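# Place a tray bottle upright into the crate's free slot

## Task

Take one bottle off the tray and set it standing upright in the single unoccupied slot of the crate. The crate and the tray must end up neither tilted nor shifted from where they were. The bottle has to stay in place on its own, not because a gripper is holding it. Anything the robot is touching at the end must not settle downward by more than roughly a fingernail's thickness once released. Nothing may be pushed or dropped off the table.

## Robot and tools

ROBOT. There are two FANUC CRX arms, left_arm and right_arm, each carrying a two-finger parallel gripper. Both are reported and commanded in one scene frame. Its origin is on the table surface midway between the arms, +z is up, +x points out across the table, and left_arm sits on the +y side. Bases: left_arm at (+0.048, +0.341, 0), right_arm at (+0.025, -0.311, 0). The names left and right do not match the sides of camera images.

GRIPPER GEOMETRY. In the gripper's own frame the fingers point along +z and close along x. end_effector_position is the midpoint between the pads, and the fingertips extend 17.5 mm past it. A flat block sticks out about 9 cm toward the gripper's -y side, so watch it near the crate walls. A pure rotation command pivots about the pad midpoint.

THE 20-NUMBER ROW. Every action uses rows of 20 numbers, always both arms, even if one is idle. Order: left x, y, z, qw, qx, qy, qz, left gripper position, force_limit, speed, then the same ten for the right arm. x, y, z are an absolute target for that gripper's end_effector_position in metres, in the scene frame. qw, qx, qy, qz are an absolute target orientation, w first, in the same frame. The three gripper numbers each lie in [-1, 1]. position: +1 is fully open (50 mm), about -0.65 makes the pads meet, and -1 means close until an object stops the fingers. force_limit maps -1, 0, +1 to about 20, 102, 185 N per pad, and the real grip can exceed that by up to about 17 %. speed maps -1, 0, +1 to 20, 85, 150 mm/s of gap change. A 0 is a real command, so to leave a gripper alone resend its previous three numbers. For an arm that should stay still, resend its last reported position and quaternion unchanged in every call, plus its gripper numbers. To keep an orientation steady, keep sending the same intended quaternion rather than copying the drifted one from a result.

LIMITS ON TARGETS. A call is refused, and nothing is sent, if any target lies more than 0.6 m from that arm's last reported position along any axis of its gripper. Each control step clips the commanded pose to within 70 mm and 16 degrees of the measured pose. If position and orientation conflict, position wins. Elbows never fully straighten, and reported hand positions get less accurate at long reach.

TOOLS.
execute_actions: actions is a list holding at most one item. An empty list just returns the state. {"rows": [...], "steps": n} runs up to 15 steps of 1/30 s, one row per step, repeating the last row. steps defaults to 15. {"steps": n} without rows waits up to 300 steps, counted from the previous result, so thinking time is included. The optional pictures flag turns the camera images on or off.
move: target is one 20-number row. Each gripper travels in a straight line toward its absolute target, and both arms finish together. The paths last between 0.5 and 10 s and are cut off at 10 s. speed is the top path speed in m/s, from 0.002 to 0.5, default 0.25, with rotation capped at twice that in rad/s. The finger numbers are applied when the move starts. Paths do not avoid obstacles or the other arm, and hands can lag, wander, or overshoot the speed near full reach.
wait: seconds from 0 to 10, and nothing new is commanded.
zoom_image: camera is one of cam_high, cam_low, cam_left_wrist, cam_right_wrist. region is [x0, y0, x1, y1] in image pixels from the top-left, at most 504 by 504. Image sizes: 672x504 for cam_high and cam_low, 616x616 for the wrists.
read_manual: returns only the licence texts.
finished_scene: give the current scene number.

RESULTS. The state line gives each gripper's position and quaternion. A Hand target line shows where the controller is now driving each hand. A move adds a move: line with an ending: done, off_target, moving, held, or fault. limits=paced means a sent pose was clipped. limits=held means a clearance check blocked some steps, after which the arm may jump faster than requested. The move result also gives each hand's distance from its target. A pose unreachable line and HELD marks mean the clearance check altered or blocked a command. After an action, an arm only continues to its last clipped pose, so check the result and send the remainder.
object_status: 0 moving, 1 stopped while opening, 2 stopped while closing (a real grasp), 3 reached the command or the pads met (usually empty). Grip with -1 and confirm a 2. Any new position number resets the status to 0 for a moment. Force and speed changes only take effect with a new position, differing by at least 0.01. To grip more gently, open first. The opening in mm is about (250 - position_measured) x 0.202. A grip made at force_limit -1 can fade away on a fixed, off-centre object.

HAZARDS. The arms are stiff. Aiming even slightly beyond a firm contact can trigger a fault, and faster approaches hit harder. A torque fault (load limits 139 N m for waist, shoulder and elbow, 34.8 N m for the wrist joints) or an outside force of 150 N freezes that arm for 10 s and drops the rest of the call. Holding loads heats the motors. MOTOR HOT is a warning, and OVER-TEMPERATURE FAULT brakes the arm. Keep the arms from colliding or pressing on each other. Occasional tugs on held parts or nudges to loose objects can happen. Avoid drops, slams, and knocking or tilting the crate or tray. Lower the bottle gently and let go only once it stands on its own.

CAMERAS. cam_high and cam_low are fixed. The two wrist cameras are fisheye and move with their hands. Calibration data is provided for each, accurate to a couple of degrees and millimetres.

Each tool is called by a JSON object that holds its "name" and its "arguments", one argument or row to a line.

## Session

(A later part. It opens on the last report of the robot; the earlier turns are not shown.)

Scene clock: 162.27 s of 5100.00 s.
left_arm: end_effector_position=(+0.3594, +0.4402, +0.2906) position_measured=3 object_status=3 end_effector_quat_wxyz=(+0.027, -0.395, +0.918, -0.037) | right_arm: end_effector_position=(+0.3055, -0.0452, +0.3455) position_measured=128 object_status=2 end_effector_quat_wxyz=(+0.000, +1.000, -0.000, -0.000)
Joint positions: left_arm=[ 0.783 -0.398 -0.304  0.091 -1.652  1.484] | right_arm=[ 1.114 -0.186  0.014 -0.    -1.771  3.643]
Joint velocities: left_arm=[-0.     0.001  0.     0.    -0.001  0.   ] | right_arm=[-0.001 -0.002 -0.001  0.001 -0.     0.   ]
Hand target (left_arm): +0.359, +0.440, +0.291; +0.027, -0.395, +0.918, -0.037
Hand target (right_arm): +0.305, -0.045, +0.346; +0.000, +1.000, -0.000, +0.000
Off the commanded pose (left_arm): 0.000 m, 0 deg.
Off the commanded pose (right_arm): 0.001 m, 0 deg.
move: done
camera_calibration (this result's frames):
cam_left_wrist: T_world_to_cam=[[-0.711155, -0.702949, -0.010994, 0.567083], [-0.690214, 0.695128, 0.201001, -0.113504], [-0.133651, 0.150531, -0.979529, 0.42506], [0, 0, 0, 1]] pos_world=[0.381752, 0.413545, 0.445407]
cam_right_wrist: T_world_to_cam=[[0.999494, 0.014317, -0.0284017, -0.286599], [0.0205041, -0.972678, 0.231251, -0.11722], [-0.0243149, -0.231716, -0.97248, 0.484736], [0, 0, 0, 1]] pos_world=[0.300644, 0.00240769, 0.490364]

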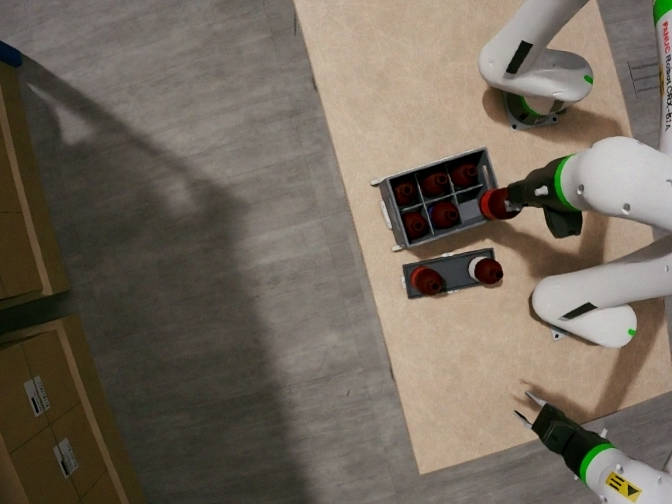

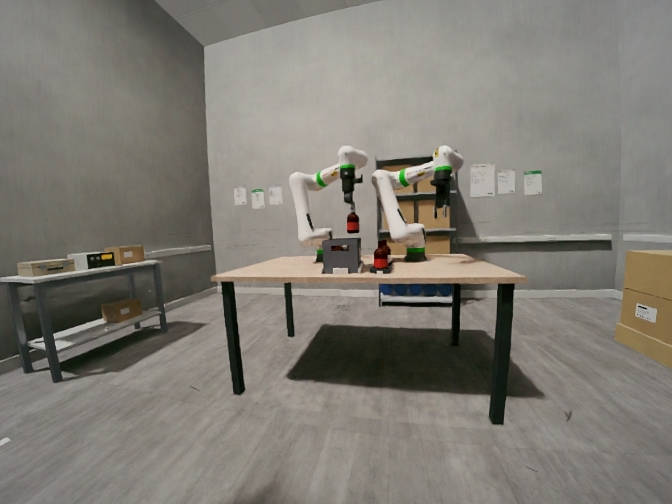

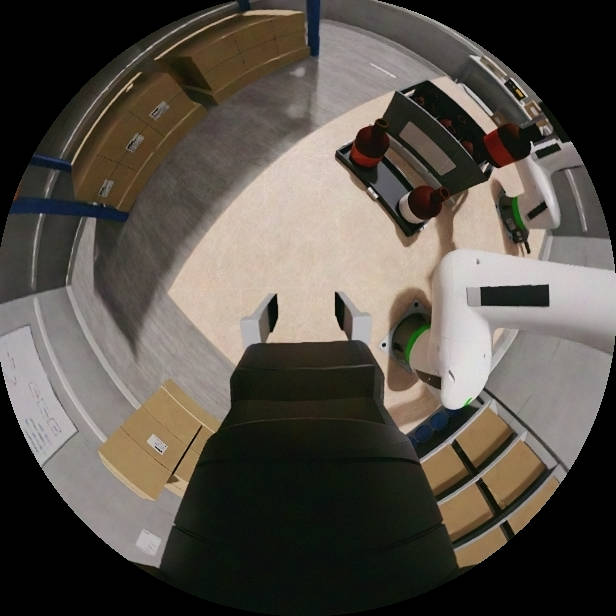

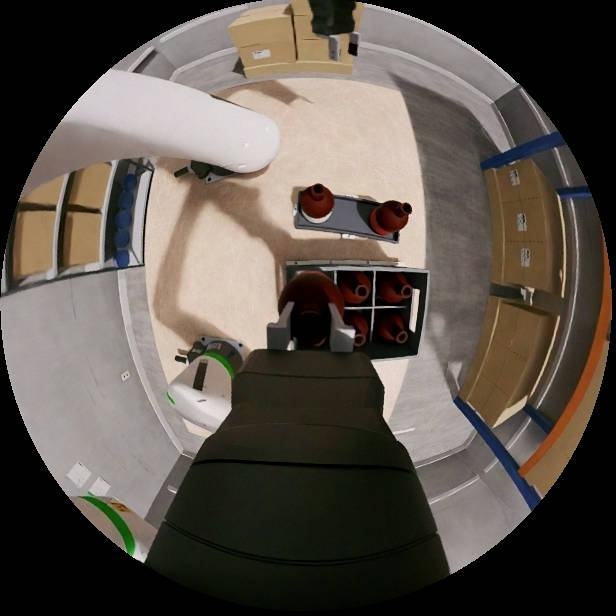

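{"name": "move", "arguments": {
  "target": [0.3594,0.4402,0.2906,0.027,-0.395,0.918,-0.037,1,0,0, 0.312,-0.0515,0.335,0,1,0,0,-1,-0.2,0],
  "speed": 0.1
}}

{"name": "move", "arguments": {
  "target": [0.3594,0.4402,0.2906,0.027,-0.395,0.918,-0.037,1,0,0, 0.312,-0.0515,0.265,0,1,0,0,-1,-0.2,0],
  "speed": 0.1
}}

{"name": "zoom_image", "arguments": {
  "camera": "cam_right_wrist",
  "region": [260, 240, 370, 350]
}}

{"name": "zoom_image", "arguments": {
  "camera": "cam_high",
  "region": [420, 140, 540, 260]
}}

Scene clock: 204.30 s of 5100.00 s.
left_arm: end_effector_position=(+0.3594, +0.4402, +0.2906) position_measured=3 object_status=3 end_effector_quat_wxyz=(+0.027, -0.395, +0.918, -0.037) | right_arm: end_effector_position=(+0.3120, -0.0515, +0.3350) position_measured=128 object_status=2 end_effector_quat_wxyz=(-0.000, +1.000, -0.000, +0.000)
Joint positions: left_arm=[ 0.783 -0.398 -0.304  0.091 -1.652  1.484] | right_arm=[ 1.088 -0.188 -0.012  0.    -1.747  3.668]
Joint velocities: left_arm=[-0.001  0.     0.     0.     0.    -0.   ] | right_arm=[-0.001 -0.001 -0.001 -0.     0.002  0.001]
Hand target (left_arm): +0.359, +0.440, +0.291; +0.027, -0.395, +0.918, -0.037
Hand target (right_arm): +0.312, -0.051, +0.335; -0.000, +1.000, -0.000, -0.000
Off the commanded pose (left_arm): 0.000 m, 0 deg.
Off the commanded pose (right_arm): 0.000 m, 0 deg.
After step 90, 38.33 s passed at rest.
move: done
camera_calibration (this result's frames):
cam_left_wrist: T_world_to_cam=[[-0.711155, -0.702949, -0.0109942, 0.567083], [-0.690214, 0.695128, 0.201001, -0.113504], [-0.133651, 0.150531, -0.979529, 0.42506], [0, 0, 0, 1]] pos_world=[0.381752, 0.413545, 0.445407]
cam_right_wrist: T_world_to_cam=[[0.999496, 0.0142903, -0.0283457, -0.293369], [0.0204642, -0.972688, 0.231211, -0.121026], [-0.0242674, -0.231674, -0.972491, 0.473243], [0, 0, 0, 1]] pos_world=[0.307183, -0.00388999, 0.479891]

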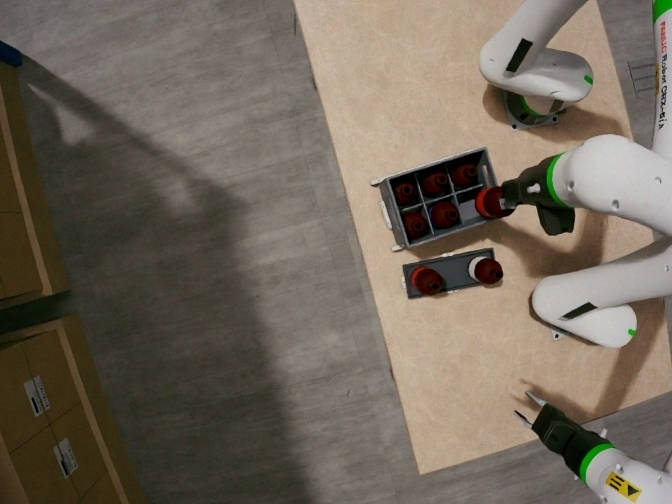

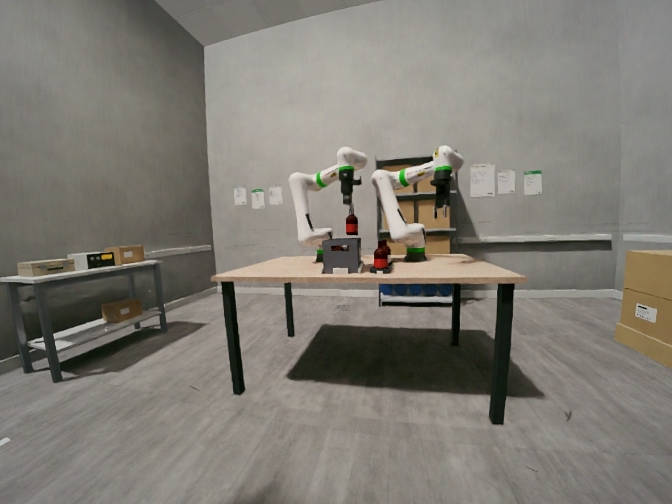

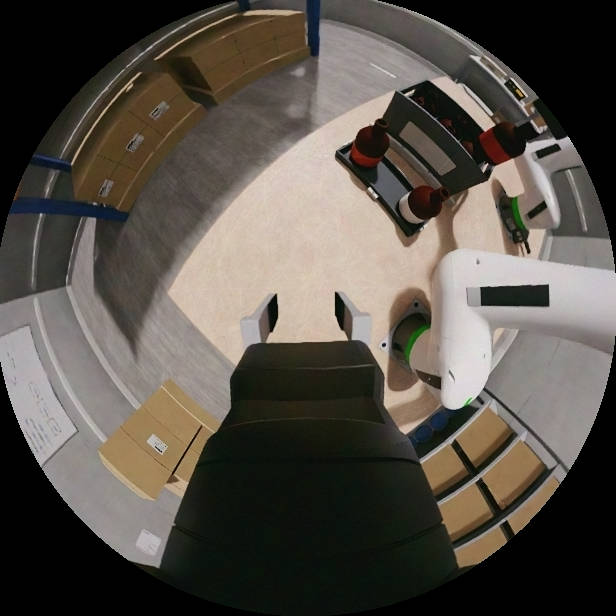

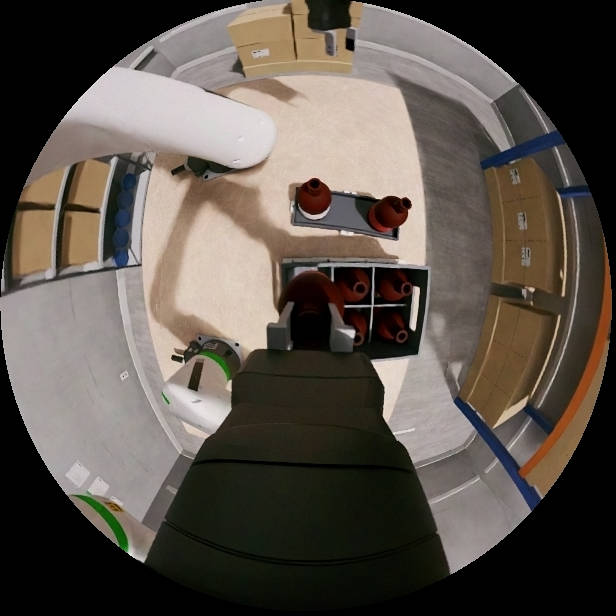

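Scene clock: 205.37 s of 5100.00 s.
left_arm: end_effector_position=(+0.3594, +0.4402, +0.2906) position_measured=3 object_status=3 end_effector_quat_wxyz=(+0.027, -0.395, +0.918, -0.037) | right_arm: end_effector_position=(+0.3119, -0.0516, +0.2650) position_measured=128 object_status=2 end_effector_quat_wxyz=(-0.000, +1.000, -0.000, -0.000)
Joint positions: left_arm=[ 0.783 -0.398 -0.304  0.091 -1.652  1.484] | right_arm=[ 1.088 -0.205 -0.19  -0.    -1.586  3.668]
Joint velocities: left_arm=[-0.    -0.001  0.    -0.     0.    -0.   ] | right_arm=[ 0.001  0.001 -0.002  0.001  0.001 -0.   ]
Hand target (left_arm): +0.359, +0.440, +0.291; +0.027, -0.395, +0.918, -0.037
Hand target (right_arm): +0.312, -0.052, +0.265; -0.000, +1.000, -0.000, -0.000
Off the commanded pose (left_arm): 0.000 m, 0 deg.
Off the commanded pose (right_arm): 0.000 m, 0 deg.
move: done
camera_calibration (this result's frames):
cam_left_wrist: T_world_to_cam=[[-0.711155, -0.702949, -0.010994, 0.567083], [-0.690214, 0.695128, 0.201001, -0.113503], [-0.133651, 0.150531, -0.979529, 0.42506], [0, 0, 0, 1]] pos_world=[0.381752, 0.413545, 0.445407]
cam_right_wrist: T_world_to_cam=[[0.99949, 0.0142367, -0.0285777, -0.295137], [0.0204617, -0.972727, 0.231047, -0.104887], [-0.024509, -0.231514, -0.972523, 0.405211], [0, 0, 0, 1]] pos_world=[0.307064, -0.00401262, 0.409877]

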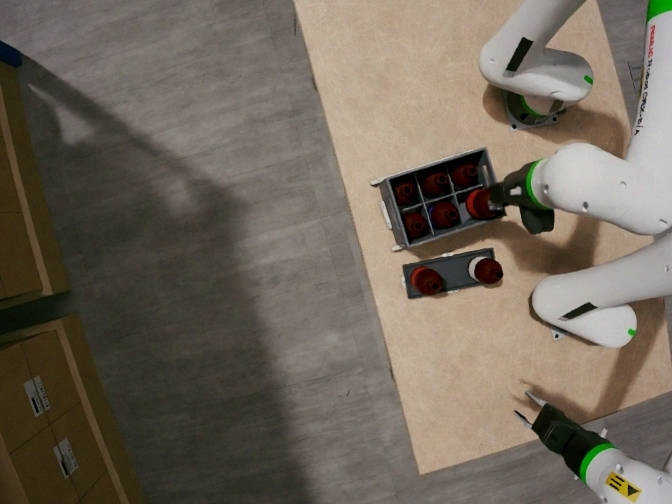

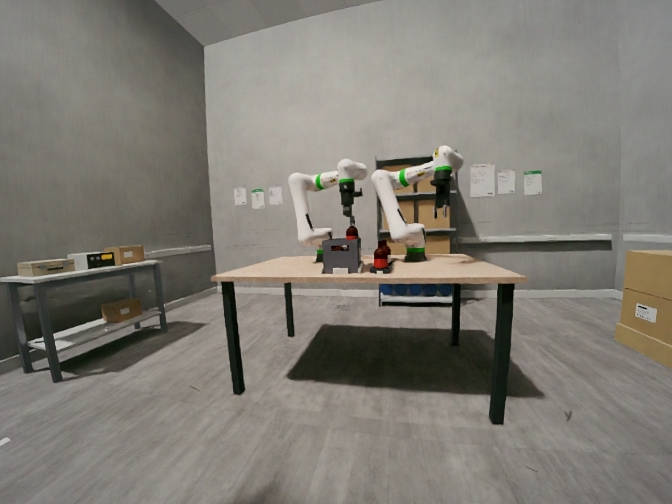

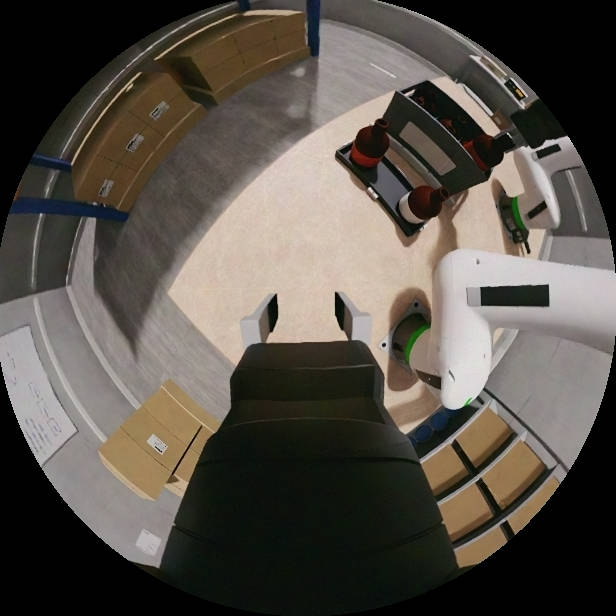

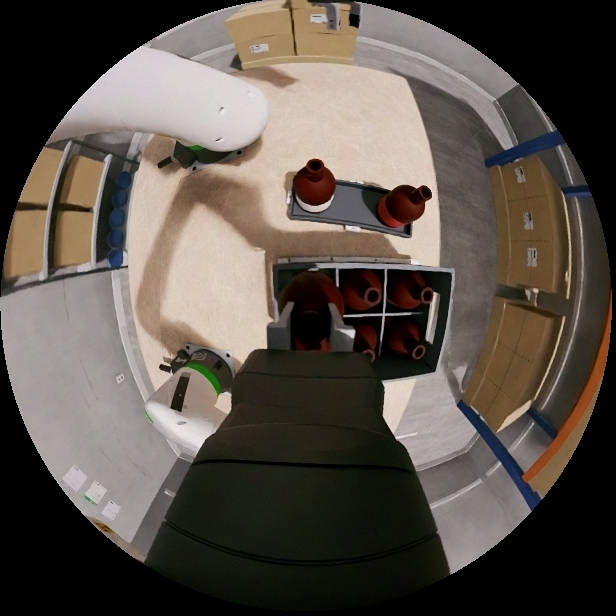

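Region (260, 240, 370, 350) of cam_right_wrist's 616x616 image, scaled by 4.582, with more detail than that image has.

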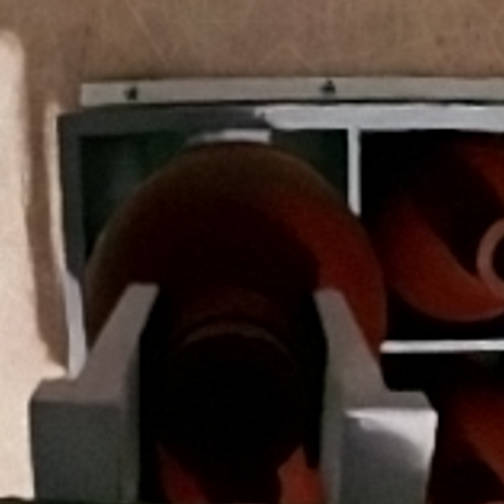

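Region (420, 140, 540, 260) of cam_high's 672x504 image, scaled by 4.200, with more detail than that image has.

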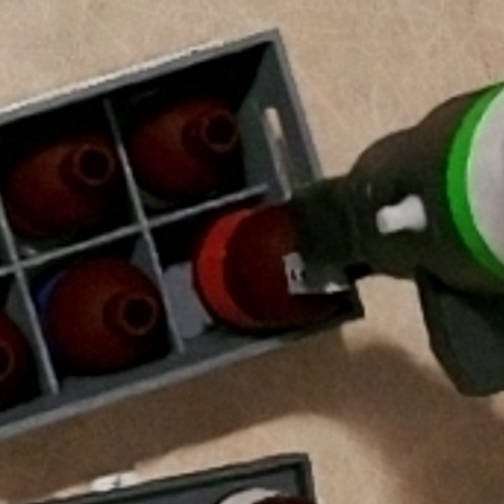

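{"name": "zoom_image", "arguments": {
  "camera": "cam_right_wrist",
  "region": [350, 260, 460, 370]
}}

{"name": "move", "arguments": {
  "target": [0.3594,0.4402,0.2906,0.027,-0.395,0.918,-0.037,1,0,0, 0.312,-0.0515,0.158,0,1,0,0,-1,-0.2,0],
  "speed": 0.08
}}

{"name": "zoom_image", "arguments": {
  "camera": "cam_right_wrist",
  "region": [330, 240, 500, 410]
}}

{"name": "zoom_image", "arguments": {
  "camera": "cam_high",
  "region": [420, 140, 540, 260]
}}

Region (350, 260, 460, 370) of cam_right_wrist's 616x616 image, scaled by 4.582, with more detail than that image has.

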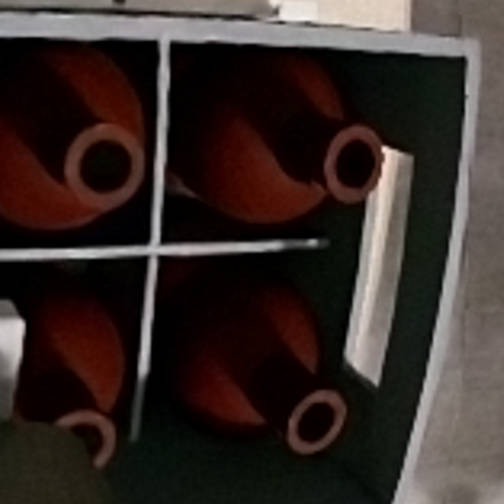

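Scene clock: 226.80 s of 5100.00 s.
left_arm: end_effector_position=(+0.3594, +0.4402, +0.2906) position_measured=3 object_status=3 end_effector_quat_wxyz=(+0.027, -0.395, +0.918, -0.037) | right_arm: end_effector_position=(+0.3119, -0.0517, +0.1580) position_measured=128 object_status=2 end_effector_quat_wxyz=(-0.000, +1.000, -0.000, -0.000)
Joint positions: left_arm=[ 0.783 -0.398 -0.304  0.091 -1.652  1.484] | right_arm=[ 1.088 -0.175 -0.416 -0.    -1.33   3.668]
Joint velocities: left_arm=[-0.    -0.    -0.001 -0.    -0.001 -0.001] | right_arm=[-0.001  0.    -0.002 -0.001  0.002  0.   ]
Hand target (left_arm): +0.359, +0.440, +0.291; +0.027, -0.395, +0.918, -0.037
Hand target (right_arm): +0.312, -0.052, +0.158; +0.000, +1.000, -0.000, +0.000
Off the commanded pose (left_arm): 0.000 m, 0 deg.
Off the commanded pose (right_arm): 0.000 m, 0 deg.
After step 90, 16.77 s passed at rest.
move: done
camera_calibration (this result's frames):
cam_left_wrist: T_world_to_cam=[[-0.711155, -0.702949, -0.0109939, 0.567083], [-0.690214, 0.695128, 0.201001, -0.113503], [-0.133651, 0.150531, -0.979529, 0.42506], [0, 0, 0, 1]] pos_world=[0.381752, 0.413545, 0.445407]
cam_right_wrist: T_world_to_cam=[[0.999494, 0.014208, -0.0284616, -0.298196], [0.0204087, -0.972711, 0.231122, -0.0802376], [-0.0244011, -0.231586, -0.972508, 0.301108], [0, 0, 0, 1]] pos_world=[0.30703, -0.00407901, 0.302887]

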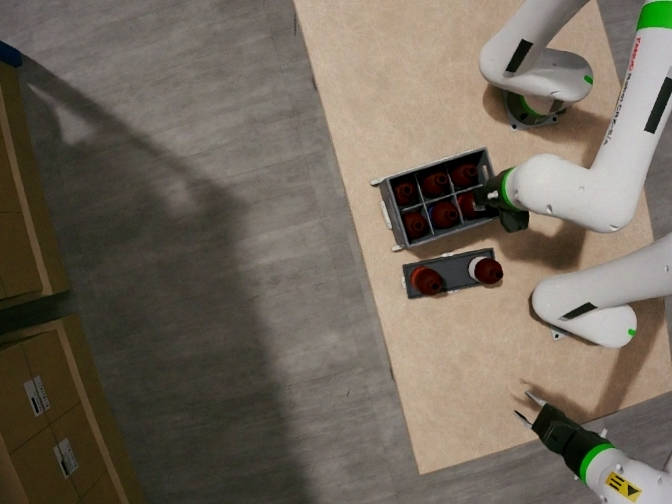

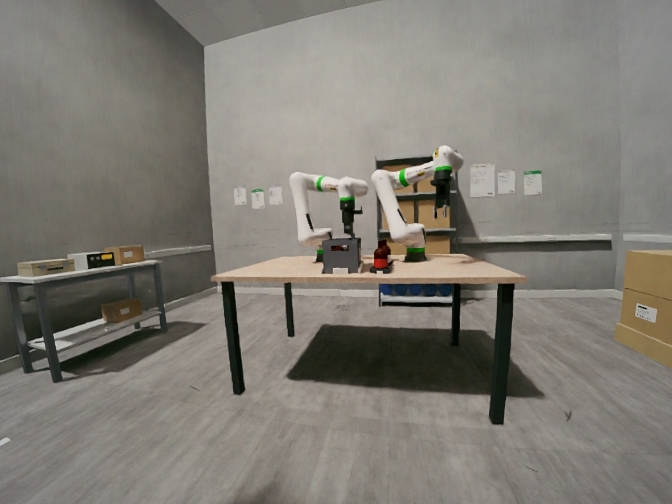

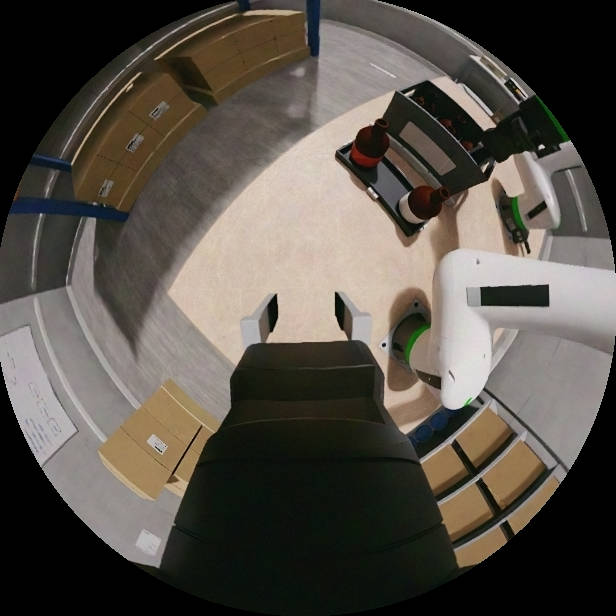

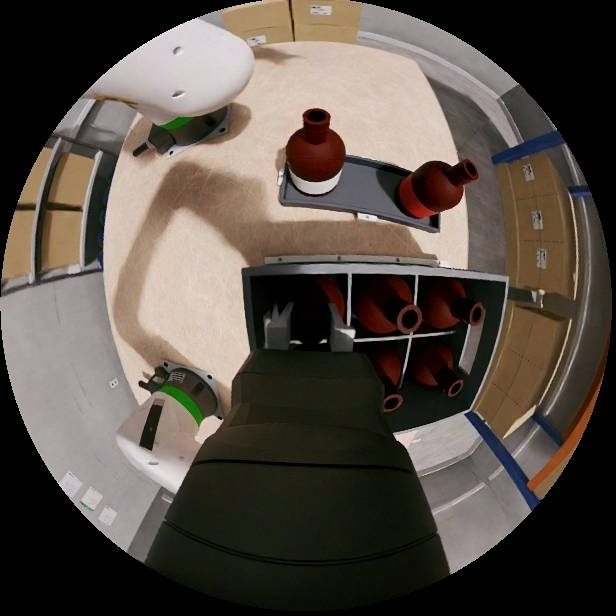

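Region (330, 240, 500, 410) of cam_right_wrist's 616x616 image, scaled by 2.965, with more detail than that image has.

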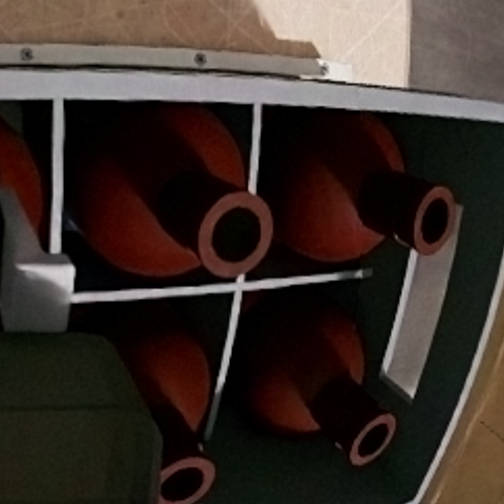

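Region (420, 140, 540, 260) of cam_high's 672x504 image, scaled by 4.200, with more detail than that image has.

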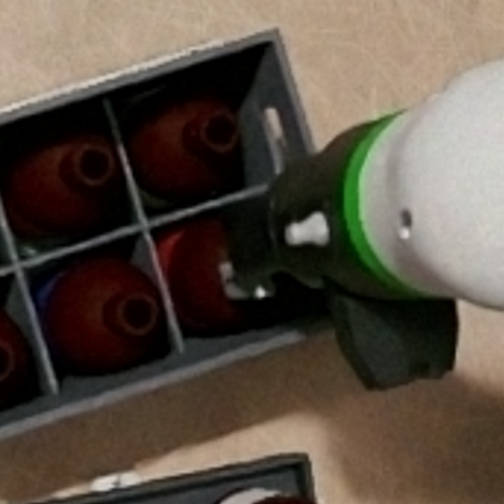

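{"name": "move", "arguments": {
  "target": [0.3594,0.4402,0.2906,0.027,-0.395,0.918,-0.037,1,0,0, 0.312,-0.0515,0.1485,0,1,0,0,-1,-0.2,0],
  "speed": 0.02
}}

{"name": "execute_actions", "arguments": {
  "actions": [
    {"rows": [[0.3594,0.4402,0.2906,0.027,-0.395,0.918,-0.037,1,0,0, 0.312,-0.0515,0.1485,0,1,0,0,0.6,-0.2,-0.3]], "steps": 10}
  ],
  "pictures": false
}}

{"name": "move", "arguments": {
  "target": [0.3594,0.4402,0.2906,0.027,-0.395,0.918,-0.037,1,0,0, 0.312,-0.0515,0.225,0,1,0,0,0.6,-0.2,-0.3],
  "speed": 0.15
}}

Scene clock: 251.40 s of 5100.00 s.
left_arm: end_effector_position=(+0.3594, +0.4402, +0.2906) position_measured=3 object_status=3 end_effector_quat_wxyz=(+0.027, -0.395, +0.918, -0.037) | right_arm: end_effector_position=(+0.3122, -0.0514, +0.1490) position_measured=128 object_status=2 end_effector_quat_wxyz=(-0.000, +1.000, +0.000, +0.000)
Joint positions: left_arm=[ 0.783 -0.398 -0.304  0.091 -1.652  1.484] | right_arm=[ 1.088 -0.168 -0.432  0.    -1.306  3.668]
Joint velocities: left_arm=[ 0.001 -0.    -0.    -0.     0.     0.   ] | right_arm=[ 0.     0.002 -0.003  0.001  0.002  0.001]
Hand target (left_arm): +0.359, +0.440, +0.291; +0.027, -0.395, +0.918, -0.037
Hand target (right_arm): +0.312, -0.052, +0.148; +0.000, +1.000, -0.000, +0.000
Off the commanded pose (left_arm): 0.000 m, 0 deg.
Off the commanded pose (right_arm): 0.001 m, 0 deg.
After step 90, 20.90 s passed at rest.
move: done
camera_calibration (this result's frames):
cam_left_wrist: T_world_to_cam=[[-0.711155, -0.702949, -0.0109941, 0.567083], [-0.690214, 0.695128, 0.201001, -0.113503], [-0.133651, 0.150531, -0.979529, 0.42506], [0, 0, 0, 1]] pos_world=[0.381752, 0.413545, 0.445407]
cam_right_wrist: T_world_to_cam=[[0.999517, 0.0143716, -0.0275721, -0.298972], [0.0203515, -0.972813, 0.230696, -0.0777675], [-0.023507, -0.231146, -0.972635, 0.292136], [0, 0, 0, 1]] pos_world=[0.307277, -0.00383053, 0.293839]

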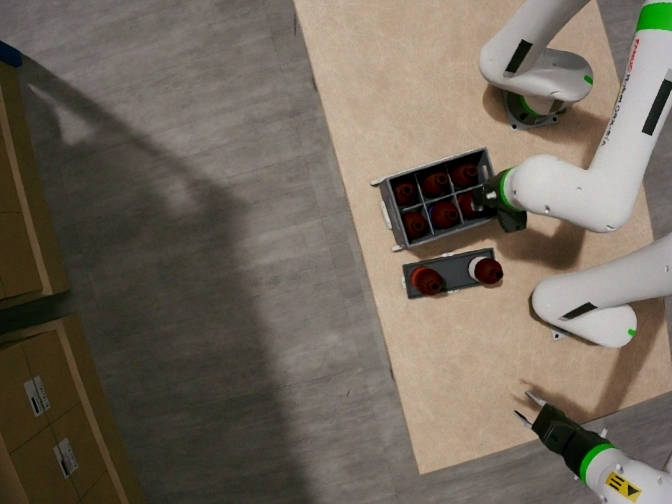

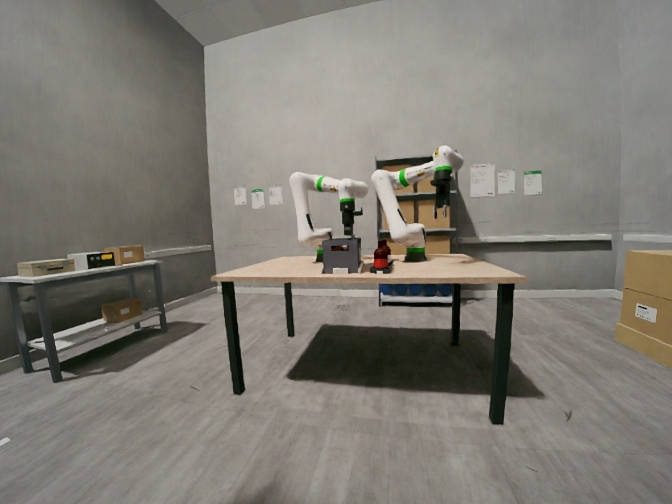

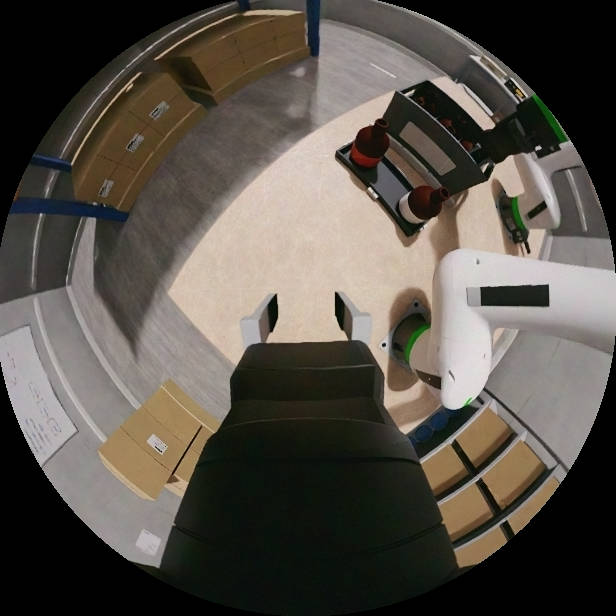

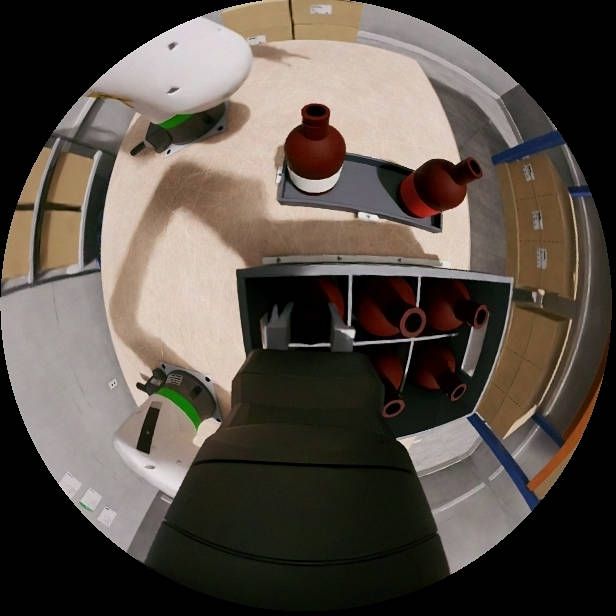

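Scene clock: 251.73 s of 5100.00 s.
left_arm: end_effector_position=(+0.3594, +0.4402, +0.2906) position_measured=3 object_status=3 end_effector_quat_wxyz=(+0.027, -0.395, +0.918, -0.037) | right_arm: end_effector_position=(+0.3120, -0.0515, +0.1484) position_measured=63 object_status=0 end_effector_quat_wxyz=(+0.000, +1.000, -0.000, -0.000)
Joint positions: left_arm=[ 0.783 -0.398 -0.304  0.091 -1.652  1.484] | right_arm=[ 1.088 -0.167 -0.433 -0.    -1.305  3.668]
Joint velocities: left_arm=[ 0.    -0.003 -0.     0.     0.001  0.   ] | right_arm=[ 0.001 -0.002  0.001 -0.001 -0.001  0.   ]
Hand target (left_arm): +0.359, +0.440, +0.291; +0.027, -0.395, +0.918, -0.037
Hand target (right_arm): +0.312, -0.052, +0.149; -0.000, +1.000, +0.000, -0.000
Off the commanded pose (left_arm): 0.000 m, 0 deg.
Off the commanded pose (right_arm): 0.000 m, 0 deg.
Steps of this call (steps 1 to 10: all 10 steps of this action). Readings (end_effector_position | what the end effector reports):
1: left_arm (+0.3594, +0.4402, +0.2906) | right_arm (+0.3122, -0.0514, +0.1488) | left_arm position_measured=3 object_status=3 | right_arm position_measured=119 object_status=0
2: left_arm (+0.3594, +0.4402, +0.2906) | right_arm (+0.3118, -0.0518, +0.1479) | left_arm position_measured=3 object_status=3 | right_arm position_measured=109 object_status=0
4: left_arm (+0.3594, +0.4402, +0.2906) | right_arm (+0.3118, -0.0518, +0.1479) | left_arm position_measured=3 object_status=3 | right_arm position_measured=87 object_status=0
8: left_arm (+0.3594, +0.4402, +0.2906) | right_arm (+0.3119, -0.0516, +0.1482) | left_arm position_measured=3 object_status=3 | right_arm position_measured=63 object_status=0
10: the state above

Scene clock: 252.87 s of 5100.00 s.
left_arm: end_effector_position=(+0.3594, +0.4402, +0.2906) position_measured=3 object_status=3 end_effector_quat_wxyz=(+0.027, -0.395, +0.918, -0.037) | right_arm: end_effector_position=(+0.3122, -0.0514, +0.2250) position_measured=63 object_status=3 end_effector_quat_wxyz=(+0.000, +1.000, +0.000, +0.000)
Joint positions: left_arm=[ 0.783 -0.398 -0.304  0.091 -1.652  1.484] | right_arm=[ 1.088 -0.201 -0.28   0.    -1.492  3.668]
Joint velocities: left_arm=[-0.001 -0.     0.001  0.    -0.    -0.001] | right_arm=[ 0.002  0.     0.001 -0.001 -0.    -0.   ]
Hand target (left_arm): +0.359, +0.440, +0.291; +0.027, -0.395, +0.918, -0.037
Hand target (right_arm): +0.312, -0.051, +0.225; -0.000, +1.000, +0.000, -0.000
Off the commanded pose (left_arm): 0.000 m, 0 deg.
Off the commanded pose (right_arm): 0.000 m, 0 deg.
move: done
camera_calibration (this result's frames):
cam_left_wrist: T_world_to_cam=[[-0.711155, -0.702949, -0.0109943, 0.567083], [-0.690214, 0.695128, 0.201001, -0.113504], [-0.133651, 0.150531, -0.979529, 0.42506], [0, 0, 0, 1]] pos_world=[0.381752, 0.413545, 0.445407]
cam_right_wrist: T_world_to_cam=[[0.999502, 0.0144378, -0.0280448, -0.296698], [0.0205412, -0.972655, 0.231345, -0.0955724], [-0.0239378, -0.231806, -0.972468, 0.366166], [0, 0, 0, 1]] pos_world=[0.307278, -0.00379605, 0.369874]

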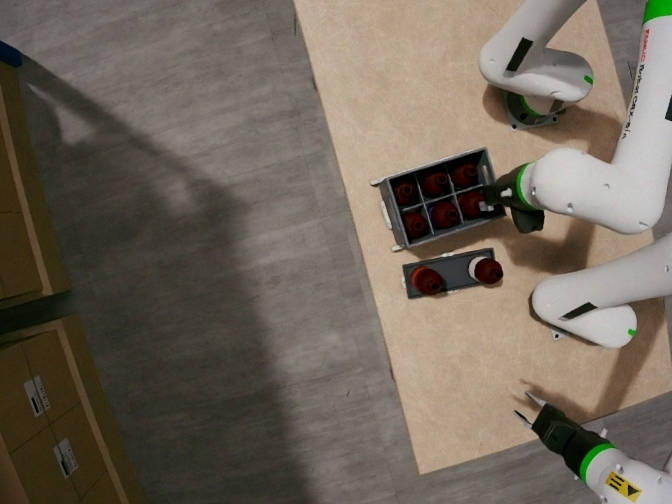

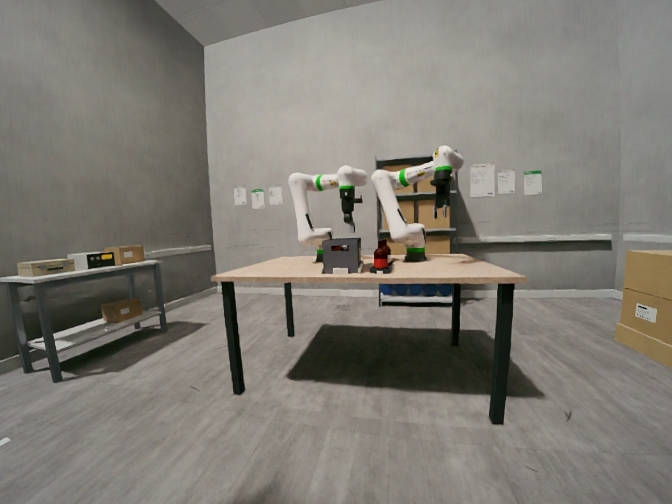

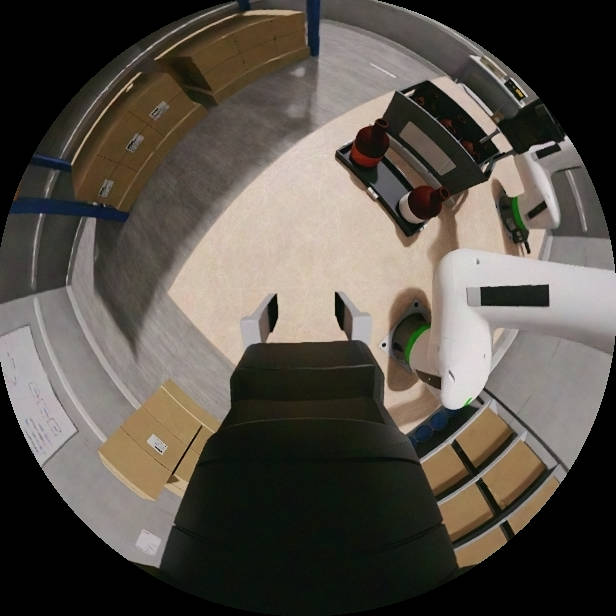

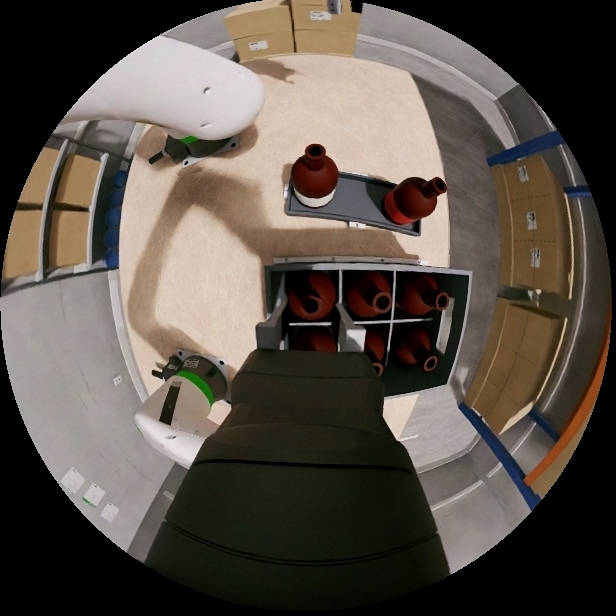

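The bottle is seated upright in the slot.

{"name": "finished_scene", "arguments": {
  "scene": 1
}}

The scene is finished: the task was done.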